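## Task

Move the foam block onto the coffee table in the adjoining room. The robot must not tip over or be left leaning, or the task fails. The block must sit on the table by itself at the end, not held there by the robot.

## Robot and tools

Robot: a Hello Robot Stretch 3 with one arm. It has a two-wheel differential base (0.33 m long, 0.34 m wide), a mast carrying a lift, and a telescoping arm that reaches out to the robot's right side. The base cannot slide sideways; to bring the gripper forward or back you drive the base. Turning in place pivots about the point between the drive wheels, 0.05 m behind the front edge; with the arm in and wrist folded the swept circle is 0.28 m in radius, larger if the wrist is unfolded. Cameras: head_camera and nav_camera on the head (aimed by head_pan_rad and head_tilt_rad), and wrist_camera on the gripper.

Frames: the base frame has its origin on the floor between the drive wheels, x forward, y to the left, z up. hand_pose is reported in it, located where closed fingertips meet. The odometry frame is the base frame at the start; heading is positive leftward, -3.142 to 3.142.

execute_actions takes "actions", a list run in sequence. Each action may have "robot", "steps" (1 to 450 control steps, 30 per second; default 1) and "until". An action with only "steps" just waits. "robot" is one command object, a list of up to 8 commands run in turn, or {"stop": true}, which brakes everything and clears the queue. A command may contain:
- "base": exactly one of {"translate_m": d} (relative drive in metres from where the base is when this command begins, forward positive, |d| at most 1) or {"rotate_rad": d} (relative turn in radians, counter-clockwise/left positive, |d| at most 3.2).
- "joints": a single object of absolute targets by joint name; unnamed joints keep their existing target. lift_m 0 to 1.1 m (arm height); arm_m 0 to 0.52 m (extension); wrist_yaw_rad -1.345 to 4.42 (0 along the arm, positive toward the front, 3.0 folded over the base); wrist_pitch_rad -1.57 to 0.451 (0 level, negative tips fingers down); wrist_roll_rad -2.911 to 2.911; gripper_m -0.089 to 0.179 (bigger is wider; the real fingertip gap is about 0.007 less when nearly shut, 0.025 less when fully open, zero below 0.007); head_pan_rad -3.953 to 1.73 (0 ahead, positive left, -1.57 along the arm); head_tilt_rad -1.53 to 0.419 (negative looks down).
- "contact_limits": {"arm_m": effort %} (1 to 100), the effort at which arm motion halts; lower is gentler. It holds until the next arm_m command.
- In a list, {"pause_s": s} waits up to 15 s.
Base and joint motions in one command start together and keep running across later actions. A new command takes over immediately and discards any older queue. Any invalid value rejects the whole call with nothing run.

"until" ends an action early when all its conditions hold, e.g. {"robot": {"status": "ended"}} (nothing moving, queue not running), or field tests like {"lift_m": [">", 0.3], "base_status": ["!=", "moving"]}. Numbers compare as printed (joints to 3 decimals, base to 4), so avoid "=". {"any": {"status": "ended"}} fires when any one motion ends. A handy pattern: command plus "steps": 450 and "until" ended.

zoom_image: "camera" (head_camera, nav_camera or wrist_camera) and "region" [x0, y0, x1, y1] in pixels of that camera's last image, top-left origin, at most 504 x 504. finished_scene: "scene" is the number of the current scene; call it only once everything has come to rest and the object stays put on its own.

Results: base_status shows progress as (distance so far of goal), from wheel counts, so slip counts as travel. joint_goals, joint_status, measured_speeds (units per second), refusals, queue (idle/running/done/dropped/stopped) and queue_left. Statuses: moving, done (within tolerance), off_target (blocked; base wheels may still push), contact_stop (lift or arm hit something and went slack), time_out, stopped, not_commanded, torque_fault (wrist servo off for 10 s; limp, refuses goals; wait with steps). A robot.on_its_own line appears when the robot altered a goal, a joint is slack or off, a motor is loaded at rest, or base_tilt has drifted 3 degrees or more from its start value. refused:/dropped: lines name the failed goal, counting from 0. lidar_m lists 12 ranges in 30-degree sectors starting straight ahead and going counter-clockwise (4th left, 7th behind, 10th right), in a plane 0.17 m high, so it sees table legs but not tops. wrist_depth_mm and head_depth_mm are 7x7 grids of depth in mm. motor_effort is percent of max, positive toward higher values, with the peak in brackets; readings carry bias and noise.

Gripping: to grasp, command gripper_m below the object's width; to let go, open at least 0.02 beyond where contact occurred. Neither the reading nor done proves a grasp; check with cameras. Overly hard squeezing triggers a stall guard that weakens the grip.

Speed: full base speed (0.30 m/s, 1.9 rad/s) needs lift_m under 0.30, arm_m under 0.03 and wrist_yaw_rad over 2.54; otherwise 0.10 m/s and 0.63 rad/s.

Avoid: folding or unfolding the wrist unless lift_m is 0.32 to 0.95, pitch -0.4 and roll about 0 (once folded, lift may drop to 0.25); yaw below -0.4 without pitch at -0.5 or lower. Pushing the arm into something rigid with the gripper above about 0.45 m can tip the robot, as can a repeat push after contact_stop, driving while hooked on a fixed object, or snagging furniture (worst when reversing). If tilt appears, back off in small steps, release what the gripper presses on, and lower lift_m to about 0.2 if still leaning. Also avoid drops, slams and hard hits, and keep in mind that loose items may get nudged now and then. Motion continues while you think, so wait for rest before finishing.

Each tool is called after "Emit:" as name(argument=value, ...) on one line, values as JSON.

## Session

Emit:
execute_actions(actions=[{"robot":{"joints":{"head_tilt_rad":-0.5}},"steps":60,"until":{"robot":{"status":"ended"}}}])

Scene clock: 0.87 s.
robot.base_odometry: x=+0.000 y=+0.000 heading=+0.000 (m, m, rad; robot's odometry frame)
robot.turned_by_wheels: +0.000 (rad since the last result)
robot.turned_by_imu: +0.000 (rad since the last result)
robot.base_tilt: forward=-2.0 right=+0.3 (deg)
robot.lidar_m: 0.98 0.95 1.00 1.42 3.07 2.12 1.37 1.56 0.93 0.71 0.69 0.73
robot.head_depth_mm: 814 865 923 987 1066 1154 1221 / 920 983 1060 1146 1252 1366 1301 / 931 1012 1109 1228 1377 1482 1298 / 880 961 1046 1149 1281 1436 1300 / 846 909 989 1087 1199 1330 1315 / 810 868 940 1026 1125 1243 1304 / 776 829 893 968 1059 1173 1263
robot.base_status: not_commanded
robot.joint_positions: lift_m=+0.529 arm_m=+0.002 wrist_yaw_rad=+2.879 wrist_pitch_rad=-0.577 wrist_roll_rad=+0.013 gripper_m=+0.037 head_pan_rad=+0.016 head_tilt_rad=-0.493
robot.joint_goals: lift_m=+0.529 arm_m=+0.002 wrist_yaw_rad=+2.879 wrist_pitch_rad=-0.577 wrist_roll_rad=+0.013 gripper_m=+0.037 head_pan_rad=+0.016 head_tilt_rad=-0.500
robot.joint_status: lift_m=not_commanded arm_m=not_commanded wrist_yaw_rad=not_commanded wrist_pitch_rad=not_commanded wrist_roll_rad=not_commanded gripper_m=not_commanded head_pan_rad=not_commanded head_tilt_rad=done
robot.measured_speeds: translate_m=+0.000 rotate_rad=+0.000 lift_m=+0.000 arm_m=+0.000 wrist_yaw_rad=+0.000 wrist_pitch_rad=+0.000 wrist_roll_rad=+0.000 head_pan_rad=+0.000 head_tilt_rad=+0.000
robot: refusals=0 queue=done queue_left=0
robot.motor_effort: left_wheel=+0(1) right_wheel=+1(1) lift_m=+23(23) arm_m=+1(0) wrist_yaw_rad=+0(0) wrist_pitch_rad=+3(3) wrist_roll_rad=+0(0) gripper_m=+1(0) head_pan_rad=-1(1) head_tilt_rad=-2(28) (%)
robot.hand_pose: x=+0.0310 y=+0.0477 z=+0.5074 quat_wxyz=(+0.289, +0.702, +0.109, +0.641) (m; robot's base frame)
robot.wrist_depth_mm: - - - - - 820 698 / - - - - - 894 753 / - - - - - 936 793 / 916 936 968 930 919 915 828 / 774 - 787 805 807 796 784 / 690 690 - 705 735 710 700 / 615 628 - 608 617 619 629
pictures: head_camera (sideways: a quarter turn clockwise sets it upright), nav_camera (sideways: a quarter turn counterclockwise sets it upright), wrist_camera
Images, in order (width x height): head_camera 896x504, nav_camera 672x504, wrist_camera 644x364.

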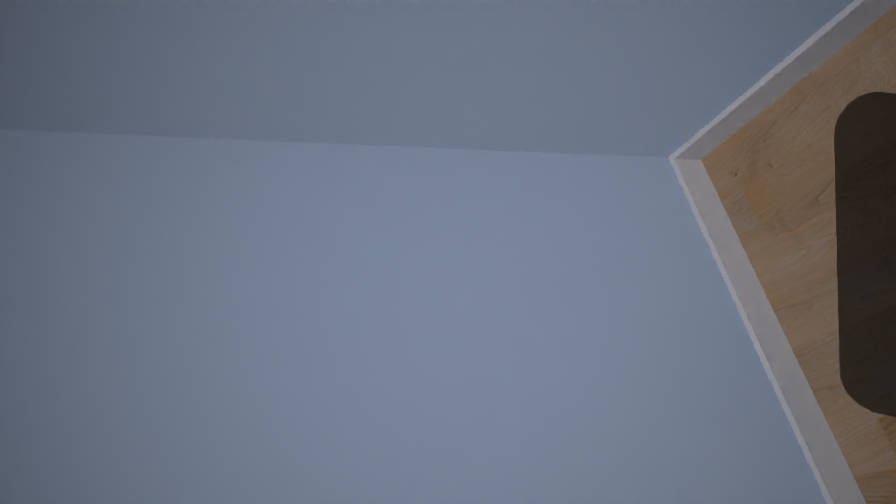

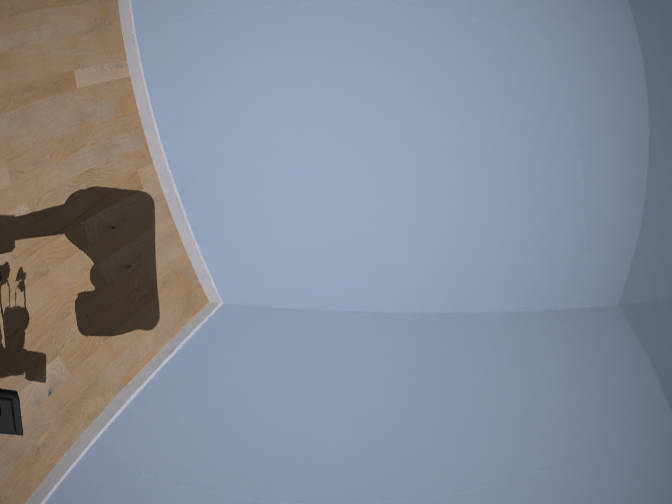

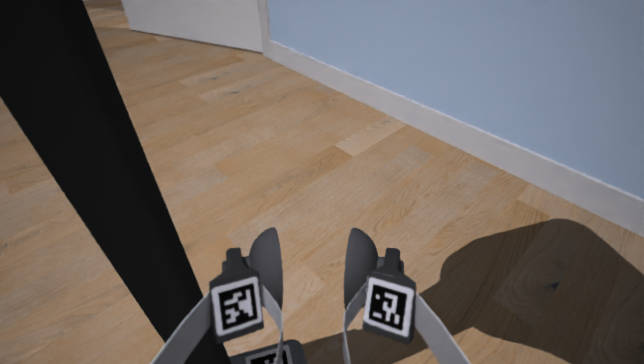

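Emit:
execute_actions(actions=[{"robot":{"base":{"rotate_rad":2.03},"joints":{"lift_m":0.28,"wrist_pitch_rad":-0.4,"head_pan_rad":-0.2}},"steps":300,"until":{"robot":{"status":"ended"}}}])

Emit:
execute_actions(actions=[{"robot":{"joints":{"head_pan_rad":0.8}},"steps":300,"until":{"robot":{"status":"ended"}}}])

Scene clock: 9.37 s.
robot.base_odometry: x=+0.000 y=+0.000 heading=+2.030 (m, m, rad; robot's odometry frame)
robot.turned_by_wheels: +2.030 (rad since the last result)
robot.turned_by_imu: +2.046 (rad since the last result)
robot.base_tilt: forward=-2.0 right=+0.3 (deg)
robot.lidar_m: 2.23 2.24 1.37 1.56 0.99 0.72 0.69 0.71 0.97 0.95 0.99 1.34
robot.head_depth_mm: 1448 1547 1666 1808 1861 1549 1295 / 1600 1710 1842 2021 1928 1549 1296 / 1777 1910 2087 2267 1942 1562 1304 / 2634 2863 3084 2615 1955 1562 1302 / 2564 2769 3024 2681 1966 1578 1316 / 2541 2747 2982 2644 1974 1584 1321 / 2487 2679 2889 2702 2002 1584 1328
robot.base_status: done (rotate_rad +2.0299 of +2.0300)
robot.joint_positions: lift_m=+0.280 arm_m=+0.002 wrist_yaw_rad=+2.879 wrist_pitch_rad=-0.421 wrist_roll_rad=+0.013 gripper_m=+0.037 head_pan_rad=-0.193 head_tilt_rad=-0.494
robot.joint_goals: lift_m=+0.280 arm_m=+0.002 wrist_yaw_rad=+2.879 wrist_pitch_rad=-0.400 wrist_roll_rad=+0.013 gripper_m=+0.037 head_pan_rad=-0.200 head_tilt_rad=-0.500
robot.joint_status: lift_m=done arm_m=not_commanded wrist_yaw_rad=not_commanded wrist_pitch_rad=done wrist_roll_rad=not_commanded gripper_m=not_commanded head_pan_rad=done head_tilt_rad=done
robot.measured_speeds: translate_m=+0.000 rotate_rad=+0.000 lift_m=+0.000 arm_m=+0.000 wrist_yaw_rad=+0.000 wrist_pitch_rad=+0.000 wrist_roll_rad=+0.000 head_pan_rad=+0.000 head_tilt_rad=+0.000
robot: refusals=0 queue=done queue_left=0
robot.motor_effort: left_wheel=-2(6) right_wheel=+2(7) lift_m=+20(21) arm_m=+1(0) wrist_yaw_rad=+0(0) wrist_pitch_rad=+7(7) wrist_roll_rad=+0(0) gripper_m=+0(0) head_pan_rad=-3(22) head_tilt_rad=-3(2) (%)
robot.hand_pose: x=+0.0368 y=+0.0693 z=+0.2921 quat_wxyz=(+0.238, +0.709, +0.055, +0.662) (m; robot's base frame)
robot.wrist_depth_mm: - - - - - - - / - - - - - - - / - 975 974 - - - - / - 737 742 737 760 771 749 / 582 604 598 612 609 601 620 / 499 - 530 507 521 511 514 / 440 - - 436 424 437 439
pictures: head_camera (sideways: a quarter turn clockwise sets it upright), nav_camera (sideways: a quarter turn counterclockwise sets it upright), wrist_camera
Images, in order (width x height): head_camera 896x504, nav_camera 672x504, wrist_camera 644x364.

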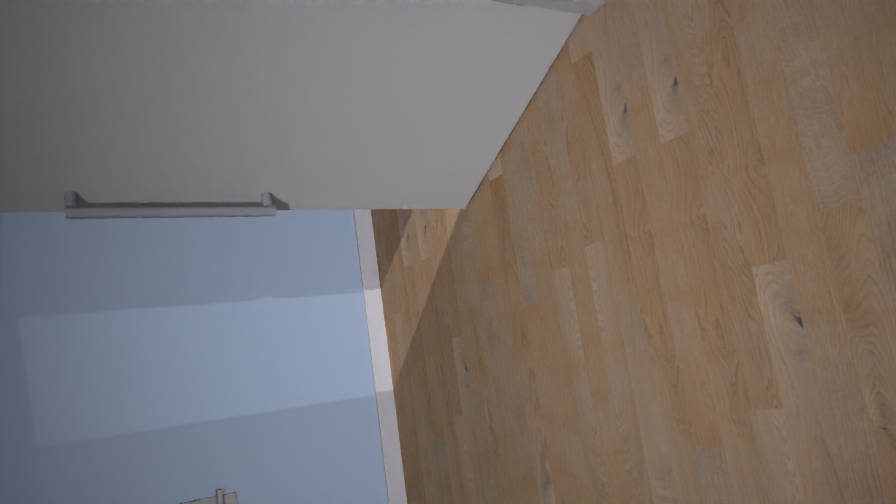

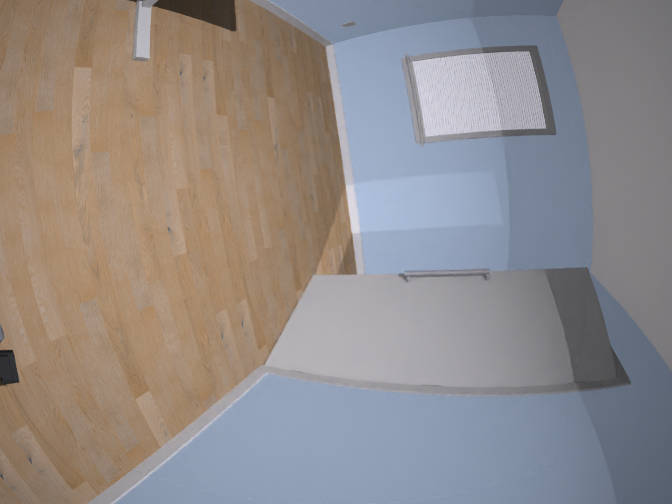

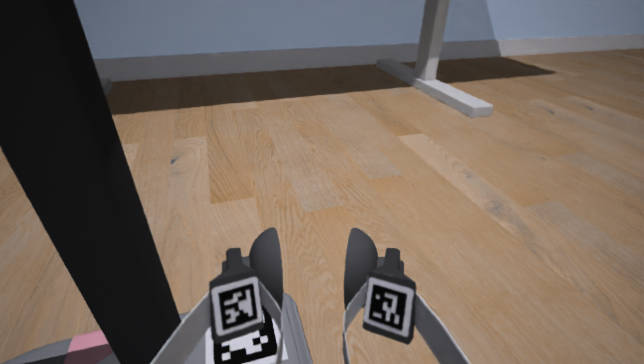

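Scene clock: 10.43 s.
robot.base_odometry: x=+0.000 y=+0.000 heading=+2.030 (m, m, rad; robot's odometry frame)
robot.turned_by_wheels: +0.000 (rad since the last result)
robot.turned_by_imu: +0.000 (rad since the last result)
robot.base_tilt: forward=-1.9 right=+0.3 (deg)
robot.lidar_m: 2.23 2.25 1.38 1.56 1.00 0.72 0.69 0.72 0.97 0.95 0.98 1.33
robot.head_depth_mm: 2663 2955 3132 2566 1924 1546 1295 / 2348 2553 2858 2557 1941 1548 1299 / 2111 2285 2510 2567 1948 1565 1304 / 1898 2053 2102 2367 1963 1566 1308 / 1749 1854 1189 2146 1737 1568 1306 / 1595 1697 1114 1918 1935 1585 1318 / 1480 1567 1129 1770 1867 1594 1326
robot.base_status: done (rotate_rad +2.0299 of +2.0300)
robot.joint_positions: lift_m=+0.280 arm_m=+0.002 wrist_yaw_rad=+2.879 wrist_pitch_rad=-0.421 wrist_roll_rad=+0.013 gripper_m=+0.037 head_pan_rad=+0.793 head_tilt_rad=-0.494
robot.joint_goals: lift_m=+0.280 arm_m=+0.002 wrist_yaw_rad=+2.879 wrist_pitch_rad=-0.400 wrist_roll_rad=+0.013 gripper_m=+0.037 head_pan_rad=+0.800 head_tilt_rad=-0.500
robot.joint_status: lift_m=done arm_m=not_commanded wrist_yaw_rad=not_commanded wrist_pitch_rad=done wrist_roll_rad=not_commanded gripper_m=not_commanded head_pan_rad=done head_tilt_rad=done
robot.measured_speeds: translate_m=+0.000 rotate_rad=+0.000 lift_m=+0.000 arm_m=+0.000 wrist_yaw_rad=+0.000 wrist_pitch_rad=+0.000 wrist_roll_rad=+0.000 head_pan_rad=+0.000 head_tilt_rad=+0.000
robot: refusals=0 queue=done queue_left=0
robot.motor_effort: left_wheel=-2(2) right_wheel=+3(3) lift_m=+20(20) arm_m=+1(1) wrist_yaw_rad=+0(0) wrist_pitch_rad=+7(7) wrist_roll_rad=+0(0) gripper_m=+0(0) head_pan_rad=+3(45) head_tilt_rad=-2(2) (%)
robot.hand_pose: x=+0.0368 y=+0.0693 z=+0.2921 quat_wxyz=(+0.238, +0.709, +0.055, +0.662) (m; robot's base frame)
robot.wrist_depth_mm: - - - - - - - / - - - - - - - / - 954 972 - - - - / - 720 736 749 753 752 757 / 578 616 611 602 609 608 613 / 499 - 524 503 512 509 511 / 438 - - 442 428 436 444
pictures: head_camera (sideways: a quarter turn clockwise sets it upright), nav_camera (sideways: a quarter turn counterclockwise sets it upright), wrist_camera
Images, in order (width x height): head_camera 896x504, nav_camera 672x504, wrist_camera 644x364.

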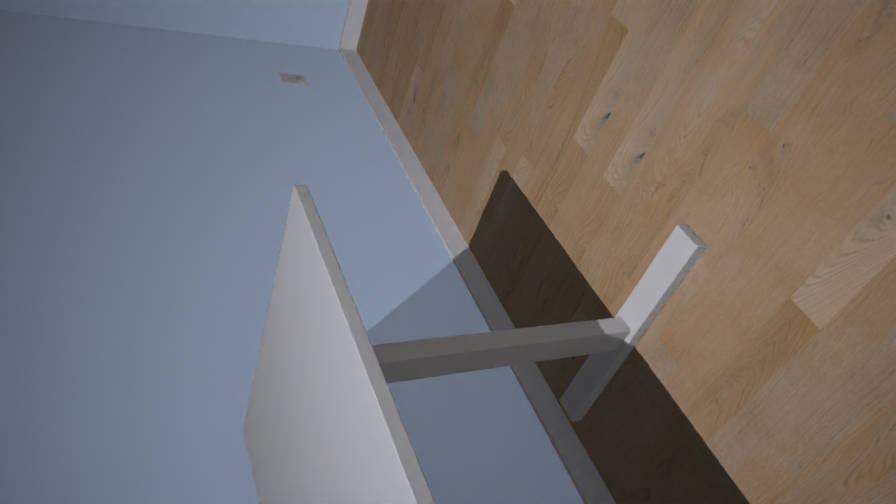

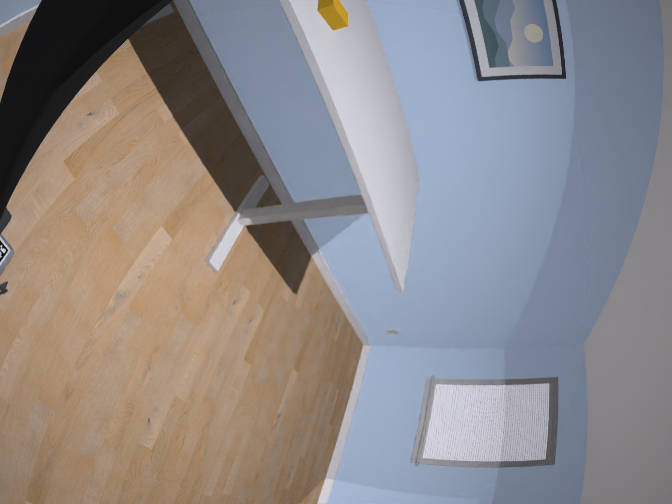

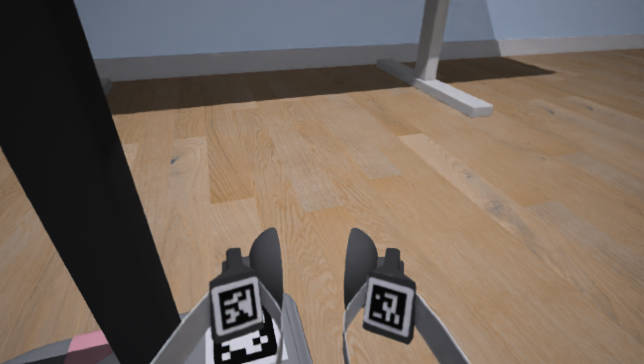

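Emit:
execute_actions(actions=[{"robot":[{"base":{"rotate_rad":1.55}},{"base":{"translate_m":0.25}},{"base":{"rotate_rad":1.56},"joints":{"lift_m":0.9,"head_pan_rad":-1.57,"head_tilt_rad":-0.5}},{"joints":{"wrist_yaw_rad":0,"gripper_m":0.16}},{"joints":{"lift_m":1.06}}],"steps":450,"until":{"robot":{"status":"ended"}}},{"steps":450,"until":{"robot":{"status":"ended"}}}])

Scene clock: 29.57 s.
robot.base_odometry: x=-0.226 y=-0.106 heading=-1.144 (m, m, rad; robot's odometry frame)
robot.turned_by_wheels: +3.110 (rad since the last result)
robot.turned_by_imu: +3.133 (rad since the last result)
robot.base_tilt: forward=-1.9 right=+0.3 (deg)
robot.lidar_m: 0.70 0.72 0.96 1.20 1.23 1.64 3.03 1.95 1.17 1.31 0.93 0.74
robot.head_depth_mm: 1112 1206 - - - - - / 1104 1198 1256 - - - - / 1098 1196 1265 - - - - / 1090 1191 1165 686 598 1535 1304 / 1088 1183 1095 692 1622 1579 1310 / 1090 1179 1112 728 1101 1583 1317 / 1077 1175 1123 736 612 1426 1264
robot.base_status: done (rotate_rad +1.5599 of +1.5600)
robot.joint_positions: lift_m=+1.060 arm_m=+0.002 wrist_yaw_rad=+0.002 wrist_pitch_rad=-0.420 wrist_roll_rad=+0.013 gripper_m=+0.160 head_pan_rad=-1.563 head_tilt_rad=-0.495
robot.joint_goals: lift_m=+1.060 arm_m=+0.002 wrist_yaw_rad=+0.000 wrist_pitch_rad=-0.400 wrist_roll_rad=+0.013 gripper_m=+0.160 head_pan_rad=-1.570 head_tilt_rad=-0.500
robot.joint_status: lift_m=done arm_m=not_commanded wrist_yaw_rad=done wrist_pitch_rad=done wrist_roll_rad=not_commanded gripper_m=done head_pan_rad=done head_tilt_rad=done
robot.measured_speeds: translate_m=+0.000 rotate_rad=+0.000 lift_m=+0.000 arm_m=+0.000 wrist_yaw_rad=+0.000 wrist_pitch_rad=+0.000 wrist_roll_rad=+0.000 head_pan_rad=+0.000 head_tilt_rad=+0.000
robot: refusals=0 queue=done queue_left=0
robot.motor_effort: left_wheel=-2(8) right_wheel=+3(9) lift_m=+25(26) arm_m=+0(1) wrist_yaw_rad=-2(0) wrist_pitch_rad=+6(6) wrist_roll_rad=+0(0) gripper_m=+0(89) head_pan_rad=-4(44) head_tilt_rad=-1(2) (%)
robot.hand_pose: x=-0.0211 y=-0.3712 z=+1.0721 quat_wxyz=(+0.687, +0.147, -0.695, -0.148) (m; robot's base frame)
robot.wrist_depth_mm: 895 899 919 986 979 - - / 860 850 821 846 846 895 879 / 568 572 567 586 591 589 601 / 433 435 442 440 448 449 449 / 348 352 357 362 366 374 381 / 850 - - - - - - / - - - - - - -
pictures: head_camera (sideways: a quarter turn clockwise sets it upright), nav_camera (sideways: a quarter turn counterclockwise sets it upright), wrist_camera
Images, in order (width x height): head_camera 896x504, nav_camera 672x504, wrist_camera 644x364.

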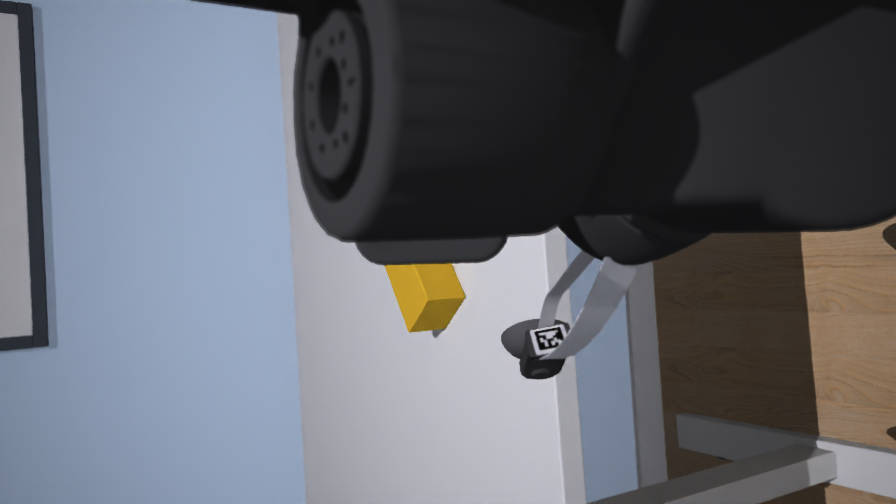

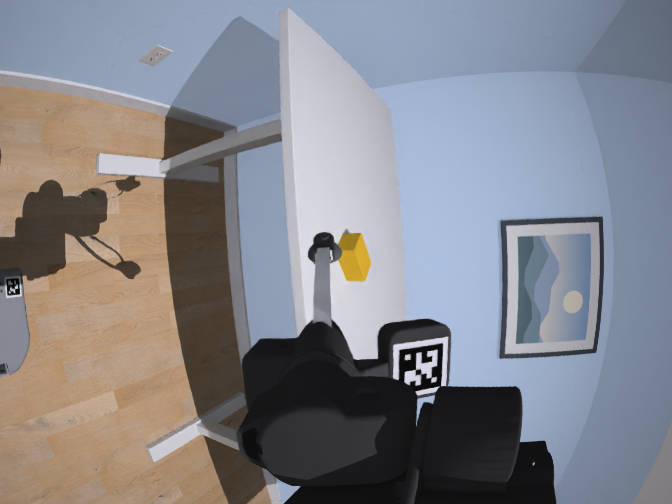

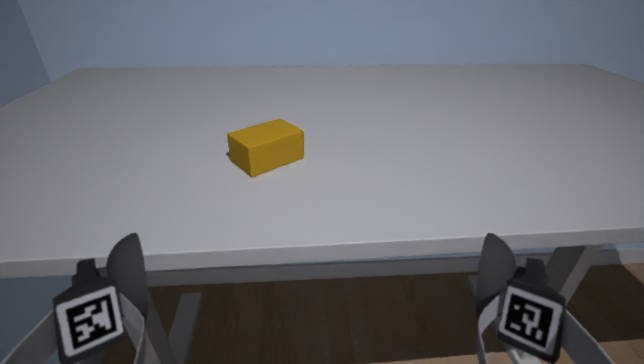

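Emit:
execute_actions(actions=[{"robot":[{"base":{"translate_m":-0.053},"joints":{"wrist_yaw_rad":0.58,"arm_m":0.32,"gripper_m":0.179}},{"joints":{"lift_m":1.03}}],"steps":450,"until":{"robot":{"status":"ended"}}}])

Scene clock: 39.67 s.
robot.base_odometry: x=-0.248 y=-0.058 heading=-1.144 (m, m, rad; robot's odometry frame)
robot.turned_by_wheels: +0.000 (rad since the last result)
robot.turned_by_imu: +0.000 (rad since the last result)
robot.base_tilt: forward=-1.7 right=+0.3 (deg)
robot.lidar_m: 0.75 0.77 1.03 1.20 1.23 1.64 2.99 1.95 1.14 1.32 0.95 0.79
robot.head_depth_mm: 1115 1176 916 696 1639 1543 1291 / 1107 1166 916 702 1622 1550 1293 / 1099 1166 - 705 1615 1558 1303 / 1097 1175 - 682 1600 1567 1303 / 1091 1184 1094 686 1596 1568 1313 / 1087 1182 1115 694 1581 1591 1320 / 1082 1168 1125 732 611 1570 1278
robot.base_status: done (translate_m -0.0530 of -0.0530)
robot.joint_positions: lift_m=+1.030 arm_m=+0.320 wrist_yaw_rad=+0.579 wrist_pitch_rad=-0.420 wrist_roll_rad=+0.013 gripper_m=+0.179 head_pan_rad=-1.563 head_tilt_rad=-0.495
robot.joint_goals: lift_m=+1.030 arm_m=+0.320 wrist_yaw_rad=+0.580 wrist_pitch_rad=-0.400 wrist_roll_rad=+0.013 gripper_m=+0.179 head_pan_rad=-1.570 head_tilt_rad=-0.500
robot.joint_status: lift_m=done arm_m=done wrist_yaw_rad=done wrist_pitch_rad=done wrist_roll_rad=not_commanded gripper_m=done head_pan_rad=done head_tilt_rad=done
robot.measured_speeds: translate_m=+0.000 rotate_rad=+0.000 lift_m=+0.000 arm_m=+0.000 wrist_yaw_rad=+0.000 wrist_pitch_rad=+0.000 wrist_roll_rad=+0.000 head_pan_rad=+0.000 head_tilt_rad=+0.000
robot: refusals=0 queue=done queue_left=0
robot.motor_effort: left_wheel=-2(6) right_wheel=+2(4) lift_m=+21(20) arm_m=+7(7) wrist_yaw_rad=+1(3) wrist_pitch_rad=+6(6) wrist_roll_rad=+0(0) gripper_m=+1(78) head_pan_rad=-3(4) head_tilt_rad=-2(3) (%)
robot.hand_pose: x=+0.1011 y=-0.6522 z=+1.0423 quat_wxyz=(+0.701, +0.339, -0.625, +0.054) (m; robot's base frame)
robot.wrist_depth_mm: 597 713 870 776 688 615 552 / 607 723 730 752 705 641 587 / 499 493 507 504 522 523 530 / 376 383 391 389 394 394 394 / 306 312 310 313 315 317 315 / - 259 259 207 214 265 266 / - 224 223 200 214 226 234
pictures: head_camera (sideways: a quarter turn clockwise sets it upright), nav_camera (sideways: a quarter turn counterclockwise sets it upright), wrist_camera
Images, in order (width x height): head_camera 896x504, nav_camera 672x504, wrist_camera 644x364.

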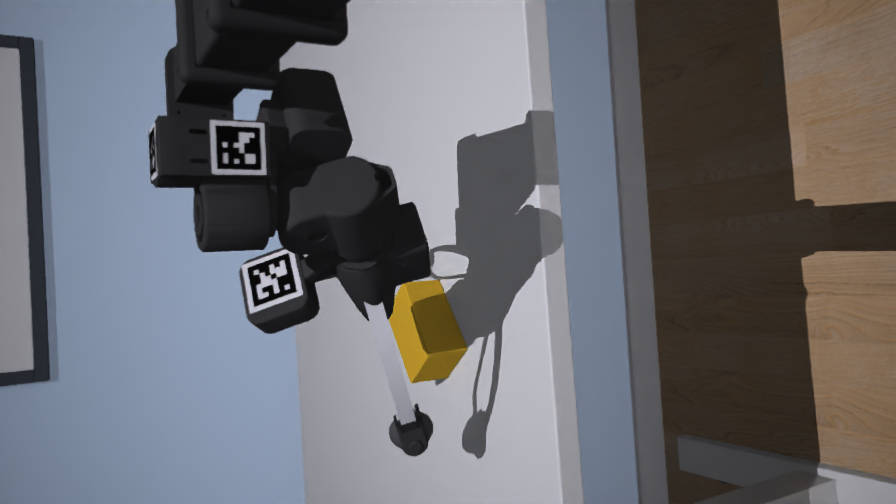

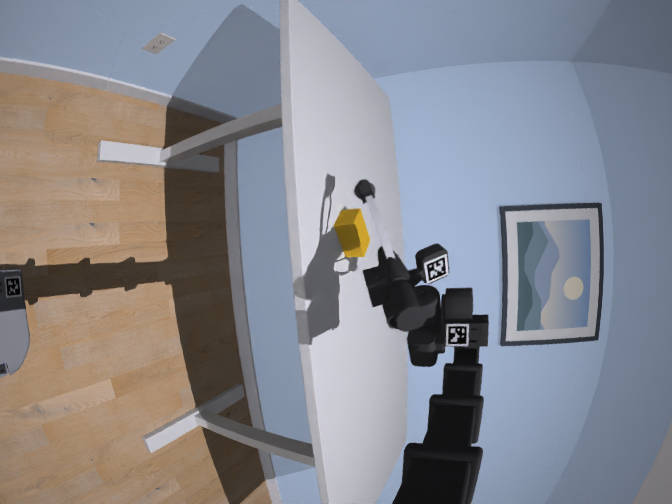

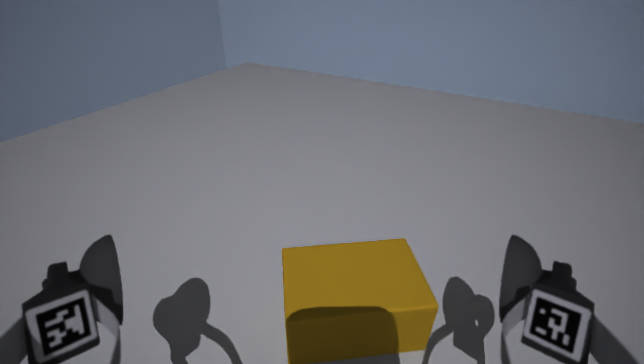

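Emit:
execute_actions(actions=[{"robot":[{"base":{"translate_m":-0.016},"joints":{"arm_m":0.343}},{"joints":{"lift_m":0.987}},{"joints":{"gripper_m":0.04}},{"joints":{"lift_m":1.04}}],"steps":450,"until":{"robot":{"status":"ended"}}}])

Scene clock: 49.33 s.
robot.base_odometry: x=-0.255 y=-0.043 heading=-1.144 (m, m, rad; robot's odometry frame)
robot.turned_by_wheels: +0.000 (rad since the last result)
robot.turned_by_imu: +0.000 (rad since the last result)
robot.base_tilt: forward=-1.9 right=+0.3 (deg)
robot.lidar_m: 0.77 0.79 1.04 1.20 1.23 1.64 2.97 1.95 1.13 1.31 0.96 0.81
robot.head_depth_mm: 1113 - 971 695 1647 1543 1288 / 1103 - 925 701 1623 1543 1299 / 1101 - - 707 1614 1563 1300 / 1099 1164 - 712 1604 1573 1311 / 1092 1178 1098 721 1604 1584 1309 / 1086 1183 1119 727 1589 1577 1316 / 1081 1175 1130 733 612 1546 1292
robot.base_status: done (translate_m -0.0160 of -0.0160)
robot.joint_positions: lift_m=+1.040 arm_m=+0.343 wrist_yaw_rad=+0.580 wrist_pitch_rad=-0.419 wrist_roll_rad=+0.013 gripper_m=+0.040 head_pan_rad=-1.563 head_tilt_rad=-0.495
robot.joint_goals: lift_m=+1.040 arm_m=+0.343 wrist_yaw_rad=+0.580 wrist_pitch_rad=-0.400 wrist_roll_rad=+0.013 gripper_m=+0.040 head_pan_rad=-1.570 head_tilt_rad=-0.500
robot.joint_status: lift_m=done arm_m=done wrist_yaw_rad=done wrist_pitch_rad=done wrist_roll_rad=not_commanded gripper_m=done head_pan_rad=done head_tilt_rad=done
robot.measured_speeds: translate_m=+0.000 rotate_rad=+0.000 lift_m=+0.000 arm_m=+0.000 wrist_yaw_rad=+0.000 wrist_pitch_rad=+0.000 wrist_roll_rad=+0.000 head_pan_rad=+0.000 head_tilt_rad=+0.000
robot: refusals=0 queue=done queue_left=0
robot.motor_effort: left_wheel=-2(4) right_wheel=+2(5) lift_m=+25(27) arm_m=+7(7) wrist_yaw_rad=-1(2) wrist_pitch_rad=+6(6) wrist_roll_rad=+0(0) gripper_m=+0(97) head_pan_rad=-3(4) head_tilt_rad=-2(1) (%)
robot.hand_pose: x=+0.1014 y=-0.6752 z=+1.0524 quat_wxyz=(+0.701, +0.339, -0.625, +0.055) (m; robot's base frame)
robot.wrist_depth_mm: 608 731 847 754 681 596 544 / 634 758 762 772 695 632 565 / 543 522 526 533 538 543 559 / 394 399 400 404 407 412 410 / 320 323 320 278 315 330 331 / 271 273 282 240 281 276 274 / 233 234 228 236 229 236 237
pictures: head_camera (sideways: a quarter turn clockwise sets it upright), nav_camera (sideways: a quarter turn counterclockwise sets it upright), wrist_camera
Images, in order (width x height): head_camera 896x504, nav_camera 672x504, wrist_camera 644x364.

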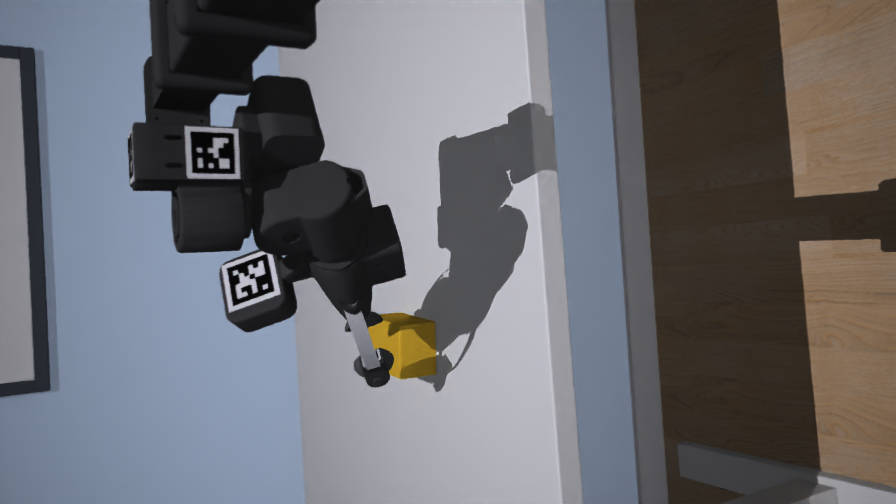

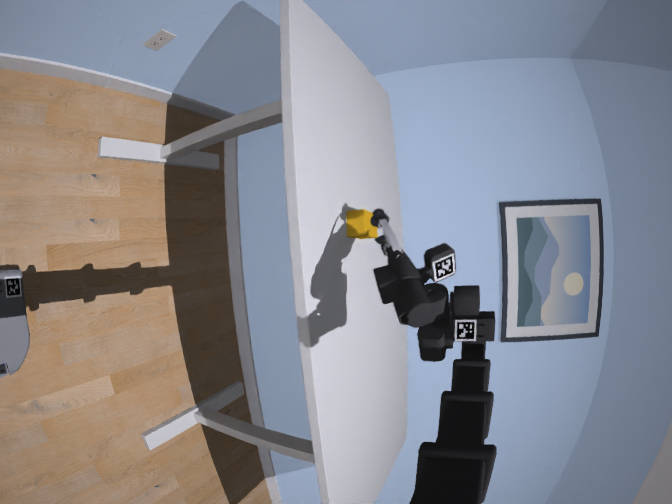

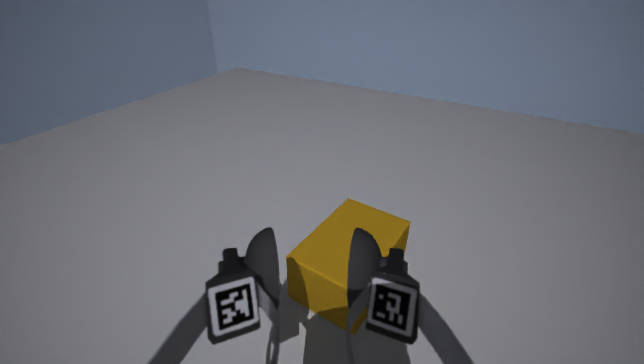

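Emit:
execute_actions(actions=[{"robot":[{"base":{"translate_m":0.13},"joints":{"lift_m":1.06,"wrist_yaw_rad":0,"arm_m":0.33,"gripper_m":0.16}},{"joints":{"lift_m":1.0}}],"steps":450,"until":{"robot":{"status":"ended"}}}])

Scene clock: 55.93 s.
robot.base_odometry: x=-0.201 y=-0.162 heading=-1.144 (m, m, rad; robot's odometry frame)
robot.turned_by_wheels: +0.000 (rad since the last result)
robot.turned_by_imu: +0.001 (rad since the last result)
robot.base_tilt: forward=-2.0 right=+0.3 (deg)
robot.lidar_m: 0.64 0.65 0.87 1.20 1.24 1.64 3.10 1.95 1.22 1.31 0.90 0.67
robot.head_depth_mm: 1113 1192 - 665 1632 1540 1291 / 1105 1182 - 701 1618 1550 1298 / 1098 1176 - 675 1613 1560 1301 / 1094 1182 1051 681 1605 1563 1308 / 1085 1178 1104 718 1588 1578 1312 / 1082 1172 1111 728 607 1543 1290 / 1078 1168 1122 734 612 1178 1273
robot.base_status: done (translate_m +0.1300 of +0.1300)
robot.joint_positions: lift_m=+1.000 arm_m=+0.330 wrist_yaw_rad=+0.002 wrist_pitch_rad=-0.419 wrist_roll_rad=+0.013 gripper_m=+0.160 head_pan_rad=-1.563 head_tilt_rad=-0.495
robot.joint_goals: lift_m=+1.000 arm_m=+0.330 wrist_yaw_rad=+0.000 wrist_pitch_rad=-0.400 wrist_roll_rad=+0.013 gripper_m=+0.160 head_pan_rad=-1.570 head_tilt_rad=-0.500
robot.joint_status: lift_m=done arm_m=done wrist_yaw_rad=done wrist_pitch_rad=done wrist_roll_rad=not_commanded gripper_m=done head_pan_rad=done head_tilt_rad=done
robot.measured_speeds: translate_m=+0.000 rotate_rad=+0.000 lift_m=+0.000 arm_m=+0.000 wrist_yaw_rad=+0.000 wrist_pitch_rad=+0.000 wrist_roll_rad=+0.000 head_pan_rad=+0.000 head_tilt_rad=+0.000
robot: refusals=0 queue=done queue_left=0
robot.motor_effort: left_wheel=-2(3) right_wheel=+2(7) lift_m=+21(26) arm_m=-4(4) wrist_yaw_rad=-1(2) wrist_pitch_rad=+5(5) wrist_roll_rad=+0(0) gripper_m=+0(89) head_pan_rad=-3(4) head_tilt_rad=-2(2) (%)
robot.hand_pose: x=-0.0210 y=-0.6997 z=+1.0126 quat_wxyz=(+0.688, +0.147, -0.696, -0.147) (m; robot's base frame)
robot.wrist_depth_mm: 628 656 662 651 682 702 689 / 620 629 623 640 640 655 669 / 427 427 426 441 440 448 445 / 326 327 332 318 339 338 340 / 265 266 258 209 272 273 272 / 228 224 215 197 225 - 225 / - 186 192 194 194 189 198
pictures: head_camera (sideways: a quarter turn clockwise sets it upright), nav_camera (sideways: a quarter turn counterclockwise sets it upright), wrist_camera
Images, in order (width x height): head_camera 896x504, nav_camera 672x504, wrist_camera 644x364.

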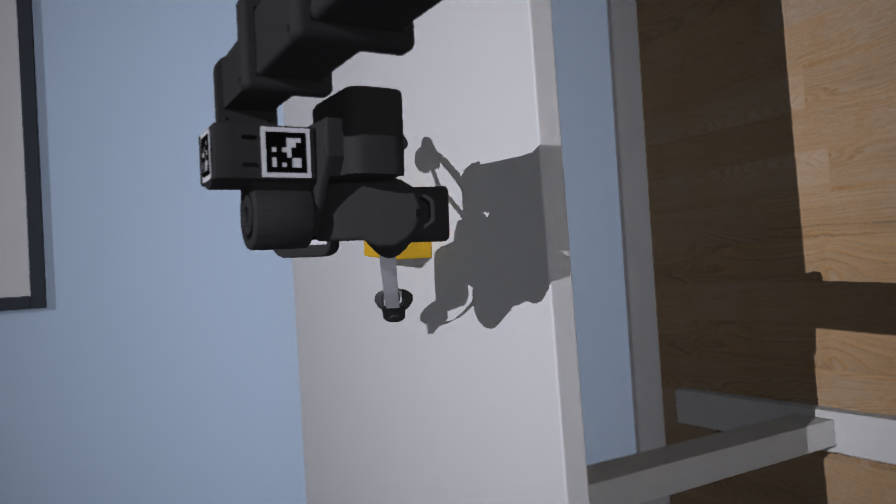

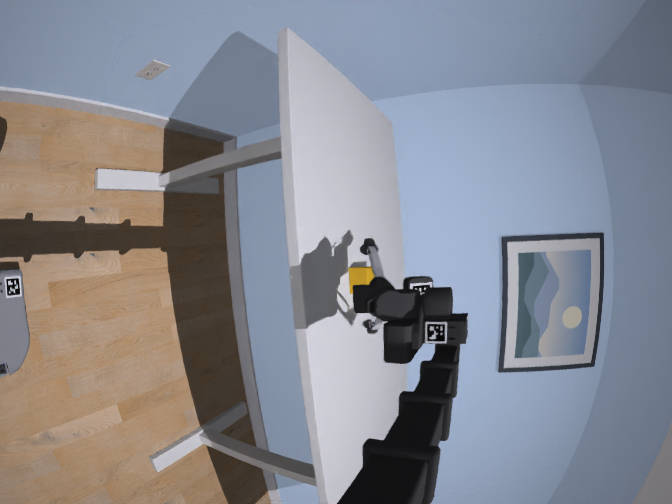

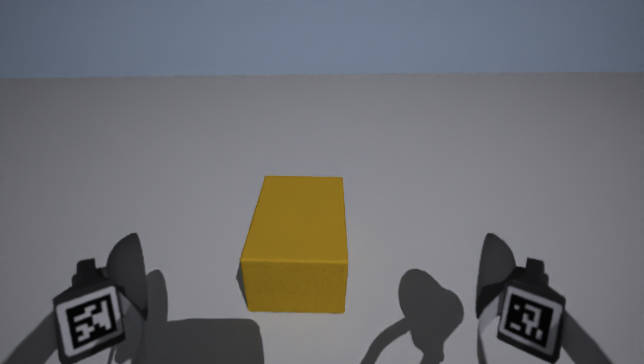

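Emit:
execute_actions(actions=[{"robot":[{"base":{"translate_m":0.008},"joints":{"arm_m":0.38,"lift_m":0.985}},{"joints":{"gripper_m":0.015}},{"joints":{"lift_m":1.04}},{"joints":{"arm_m":0}},{"joints":{"lift_m":0.9}},{"joints":{"wrist_yaw_rad":2.7}}],"steps":450,"until":{"robot":{"status":"ended"}}}])

Scene clock: 72.23 s.
robot.base_odometry: x=-0.198 y=-0.169 heading=-1.144 (m, m, rad; robot's odometry frame)
robot.turned_by_wheels: +0.000 (rad since the last result)
robot.turned_by_imu: +0.000 (rad since the last result)
robot.base_tilt: forward=-2.1 right=+0.2 (deg)
robot.lidar_m: 0.63 0.65 0.86 1.20 1.24 1.64 3.11 1.94 1.22 1.31 0.90 0.66
robot.head_depth_mm: 1110 1209 1040 696 1636 1546 - / 1103 1195 1051 700 1635 1547 1357 / 1093 1190 1066 710 1613 1555 1369 / 1092 1190 1082 716 1602 1574 - / 1088 1177 1097 722 1591 1575 1350 / 1083 1175 1112 726 606 1578 1288 / 1081 1171 1128 735 613 1175 1298
robot.base_status: done (translate_m +0.0080 of +0.0080)
robot.joint_positions: lift_m=+0.900 arm_m=+0.002 wrist_yaw_rad=+2.698 wrist_pitch_rad=-0.419 wrist_roll_rad=+0.013 gripper_m=+0.016 head_pan_rad=-1.563 head_tilt_rad=-0.495
robot.joint_goals: lift_m=+0.900 arm_m=+0.000 wrist_yaw_rad=+2.700 wrist_pitch_rad=-0.400 wrist_roll_rad=+0.013 gripper_m=+0.015 head_pan_rad=-1.570 head_tilt_rad=-0.500
robot.joint_status: lift_m=done arm_m=done wrist_yaw_rad=done wrist_pitch_rad=done wrist_roll_rad=not_commanded gripper_m=done head_pan_rad=done head_tilt_rad=done
robot.measured_speeds: translate_m=+0.000 rotate_rad=+0.000 lift_m=+0.000 arm_m=+0.000 wrist_yaw_rad=+0.000 wrist_pitch_rad=+0.000 wrist_roll_rad=+0.000 head_pan_rad=+0.000 head_tilt_rad=+0.000
robot: refusals=0 queue=done queue_left=0
robot.motor_effort: left_wheel=-1(3) right_wheel=+2(6) lift_m=+21(28) arm_m=-3(4) wrist_yaw_rad=+2(0) wrist_pitch_rad=+6(5) wrist_roll_rad=+0(0) gripper_m=-17(96) head_pan_rad=-4(2) head_tilt_rad=-2(1) (%)
robot.hand_pose: x=+0.0751 y=+0.0552 z=+0.9126 quat_wxyz=(+0.296, +0.711, -0.011, +0.638) (m; robot's base frame)
robot.wrist_depth_mm: 888 - - - 758 586 467 / 989 - - - 802 615 492 / - - - - 856 639 512 / - - - - 888 672 521 / - - - 180 927 700 538 / - - 149 150 830 710 559 / - - 143 136 - 748 589
pictures: head_camera (sideways: a quarter turn clockwise sets it upright), nav_camera (sideways: a quarter turn counterclockwise sets it upright), wrist_camera
Images, in order (width x height): head_camera 896x504, nav_camera 672x504, wrist_camera 644x364.

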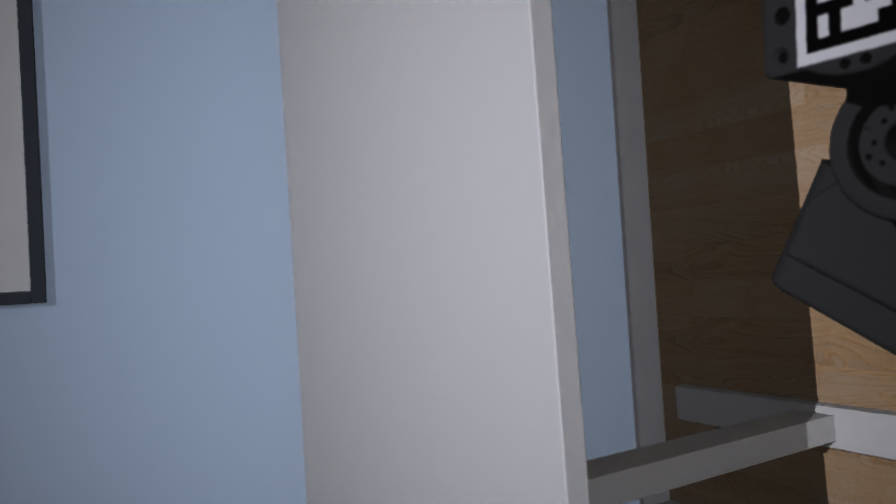

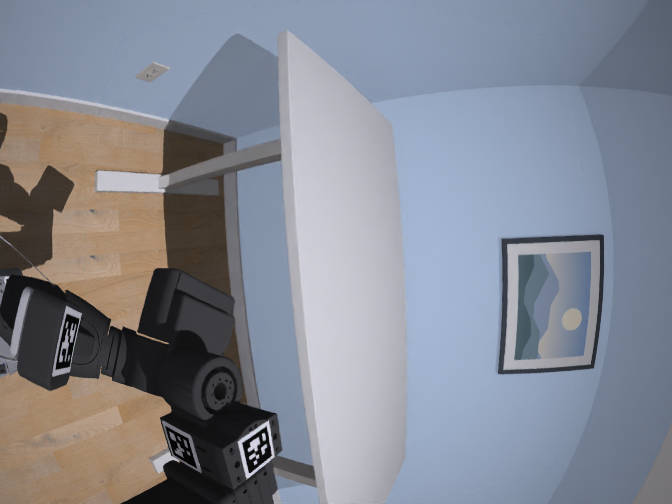

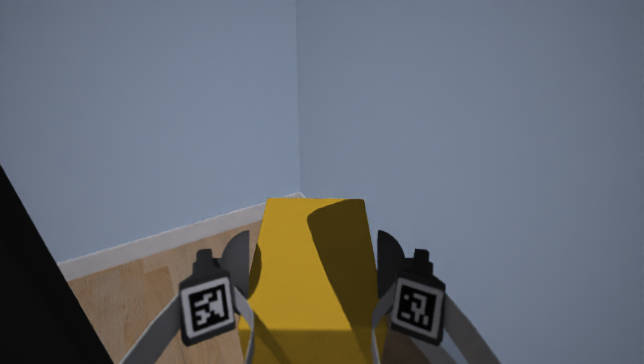

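Emit:
execute_actions(actions=[{"robot":[{"base":{"rotate_rad":2.93},"joints":{"lift_m":0.28,"head_pan_rad":-0.9,"head_tilt_rad":-0.9}},{"base":{"translate_m":1.0}},{"base":{"translate_m":1.0}},{"base":{"translate_m":0.67}},{"base":{"rotate_rad":-1.39}}],"steps":450,"until":{"robot":{"status":"ended"}}},{"steps":450,"until":{"robot":{"status":"ended"}}}])

Scene clock: 103.03 s.
robot.base_odometry: x=-0.769 y=+2.439 heading=+0.396 (m, m, rad; robot's odometry frame)
robot.turned_by_wheels: +1.540 (rad since the last result)
robot.turned_by_imu: +1.582 (rad since the last result)
robot.base_tilt: forward=-1.8 right=+0.5 (deg)
robot.lidar_m: 0.59 0.60 0.55 0.52 0.54 0.71 1.78 1.98 2.25 2.71 0.47 0.62
robot.head_depth_mm: 1618 2055 1867 1590 1388 1228 1106 / 464 535 1636 1592 1393 1231 1129 / 501 647 777 1294 1372 1238 1133 / 404 477 584 1513 1355 1223 1114 / 2914 2309 1909 1615 1409 1249 1123 / 2982 2317 1924 1625 1381 1243 1122 / 2939 2334 1923 917 1005 1162 1127
robot.base_status: done (rotate_rad -1.3899 of -1.3900)
robot.joint_positions: lift_m=+0.280 arm_m=+0.002 wrist_yaw_rad=+2.698 wrist_pitch_rad=-0.419 wrist_roll_rad=+0.013 gripper_m=+0.016 head_pan_rad=-0.907 head_tilt_rad=-0.889
robot.joint_goals: lift_m=+0.280 arm_m=+0.000 wrist_yaw_rad=+2.700 wrist_pitch_rad=-0.400 wrist_roll_rad=+0.013 gripper_m=+0.015 head_pan_rad=-0.900 head_tilt_rad=-0.900
robot.joint_status: lift_m=done arm_m=done wrist_yaw_rad=done wrist_pitch_rad=done wrist_roll_rad=not_commanded gripper_m=done head_pan_rad=done head_tilt_rad=done
robot.measured_speeds: translate_m=+0.000 rotate_rad=+0.000 lift_m=+0.000 arm_m=+0.000 wrist_yaw_rad=+0.000 wrist_pitch_rad=+0.000 wrist_roll_rad=+0.000 head_pan_rad=+0.000 head_tilt_rad=+0.000
robot: refusals=0 queue=done queue_left=0
robot.motor_effort: left_wheel=+1(7) right_wheel=-1(8) lift_m=+21(24) arm_m=-4(4) wrist_yaw_rad=+1(2) wrist_pitch_rad=+6(5) wrist_roll_rad=+0(0) gripper_m=-16(16) head_pan_rad=+2(36) head_tilt_rad=-4(28) (%)
robot.hand_pose: x=+0.0749 y=+0.0552 z=+0.2926 quat_wxyz=(+0.296, +0.711, -0.010, +0.638) (m; robot's base frame)
robot.wrist_depth_mm: 422 466 517 600 660 546 443 / 453 491 565 632 700 557 454 / 469 528 602 692 767 586 478 / 498 558 627 704 704 599 487 / 532 568 600 180 610 591 500 / 518 504 149 150 495 507 500 / - 441 136 137 425 442 445
pictures: head_camera (sideways: a quarter turn clockwise sets it upright), nav_camera (sideways: a quarter turn counterclockwise sets it upright), wrist_camera
Images, in order (width x height): head_camera 896x504, nav_camera 672x504, wrist_camera 644x364.

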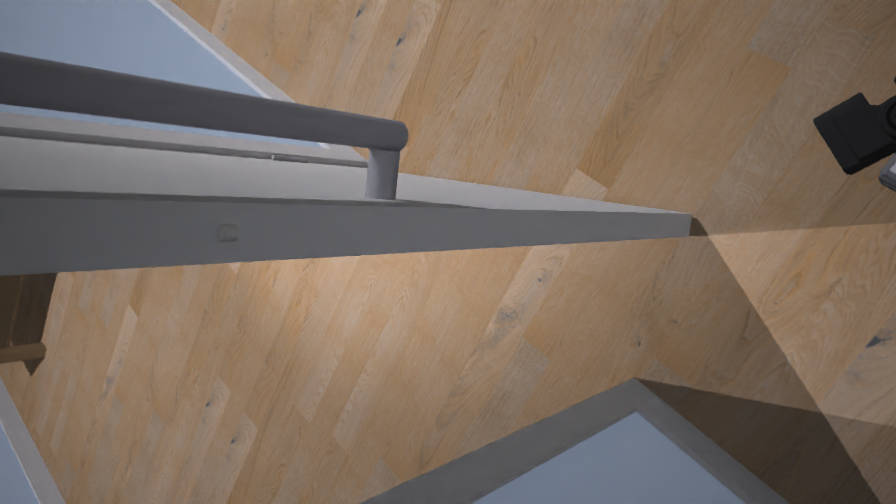

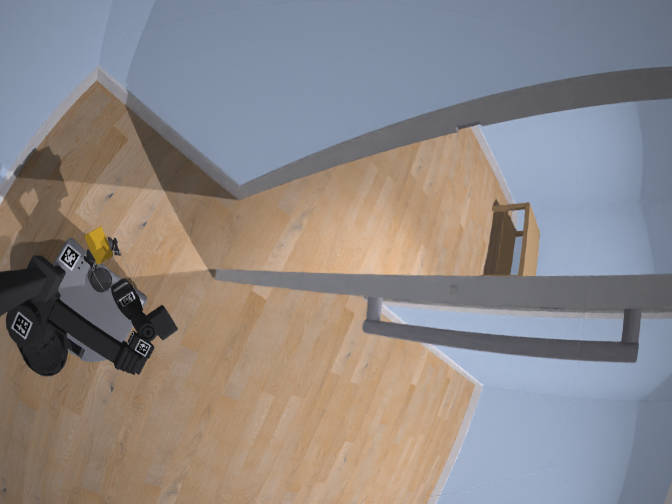

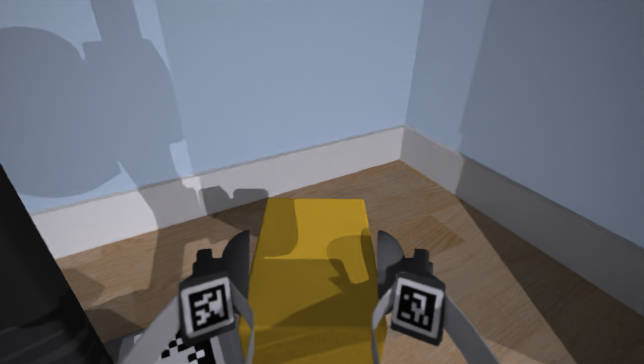

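Emit:
execute_actions(actions=[{"robot":[{"base":{"translate_m":0.44},"joints":{"wrist_yaw_rad":2.9,"head_pan_rad":-1.57,"head_tilt_rad":-1.0}},{"joints":{"arm_m":0.36}},{"base":{"translate_m":-0.3},"joints":{"arm_m":0.52}}],"steps":450,"until":{"robot":{"status":"ended"}}}])

Scene clock: 117.50 s.
robot.base_odometry: x=-0.640 y=+2.493 heading=+0.396 (m, m, rad; robot's odometry frame)
robot.turned_by_wheels: +0.000 (rad since the last result)
robot.turned_by_imu: +0.012 (rad since the last result)
robot.base_tilt: forward=-1.9 right=+0.4 (deg)
robot.lidar_m: 0.45 0.46 0.55 0.53 0.55 0.73 1.88 2.13 1.09 1.07 1.14 0.47
robot.head_depth_mm: 998 1808 1663 1478 1316 1194 1102 / 1003 1187 1447 1482 1323 1199 - / 1008 1190 1453 1478 1335 1201 - / 1014 1208 1478 1469 1294 1202 1100 / 1019 1216 1490 1500 1335 1210 1104 / 1025 1218 1504 1503 1346 1217 1108 / 1036 1227 1563 1518 1353 1222 1095
robot.base_status: done (translate_m -0.3000 of -0.3000)
robot.joint_positions: lift_m=+0.280 arm_m=+0.520 wrist_yaw_rad=+2.899 wrist_pitch_rad=-0.421 wrist_roll_rad=+0.013 gripper_m=+0.016 head_pan_rad=-1.564 head_tilt_rad=-0.990
robot.joint_goals: lift_m=+0.280 arm_m=+0.520 wrist_yaw_rad=+2.900 wrist_pitch_rad=-0.400 wrist_roll_rad=+0.013 gripper_m=+0.015 head_pan_rad=-1.570 head_tilt_rad=-1.000
robot.joint_status: lift_m=done arm_m=done wrist_yaw_rad=done wrist_pitch_rad=done wrist_roll_rad=not_commanded gripper_m=done head_pan_rad=done head_tilt_rad=done
robot.measured_speeds: translate_m=+0.000 rotate_rad=+0.000 lift_m=+0.000 arm_m=+0.000 wrist_yaw_rad=+0.000 wrist_pitch_rad=+0.000 wrist_roll_rad=+0.000 head_pan_rad=+0.000 head_tilt_rad=+0.000
robot: refusals=0 queue=done queue_left=0
robot.motor_effort: left_wheel=+0(19) right_wheel=+1(41) lift_m=+23(23) arm_m=+6(27) wrist_yaw_rad=+1(3) wrist_pitch_rad=+6(7) wrist_roll_rad=+0(0) gripper_m=-16(16) head_pan_rad=-3(37) head_tilt_rad=-4(13) (%)
robot.hand_pose: x=+0.0325 y=-0.4471 z=+0.2920 quat_wxyz=(+0.231, +0.708, +0.062, +0.664) (m; robot's base frame)
robot.wrist_depth_mm: 833 865 967 - 752 525 403 / 884 965 - - 801 541 398 / 875 955 - - 804 565 410 / 747 - - 738 700 575 448 / 602 - - 179 606 573 491 / 495 490 149 151 490 506 516 / 427 431 143 137 430 444 441
pictures: head_camera (sideways: a quarter turn clockwise sets it upright), nav_camera (sideways: a quarter turn counterclockwise sets it upright), wrist_camera
Images, in order (width x height): head_camera 896x504, nav_camera 672x504, wrist_camera 644x364.

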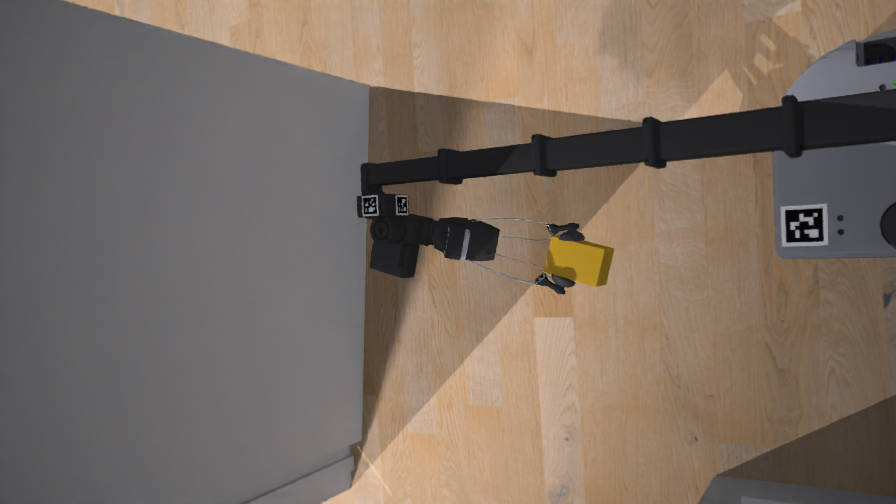

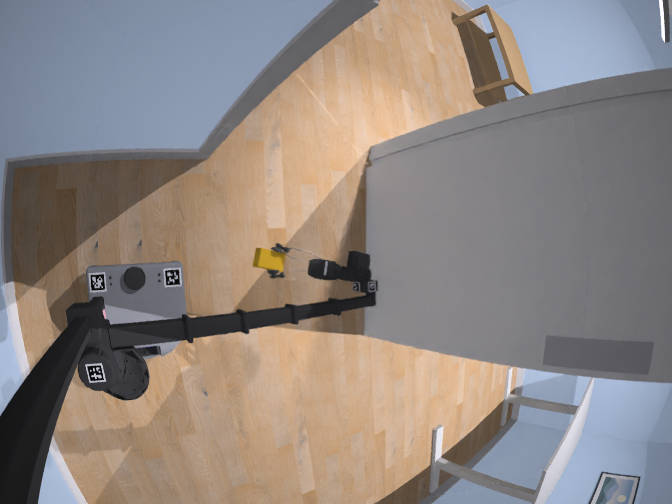

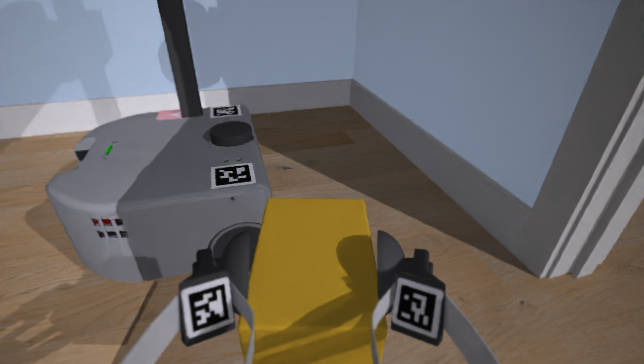

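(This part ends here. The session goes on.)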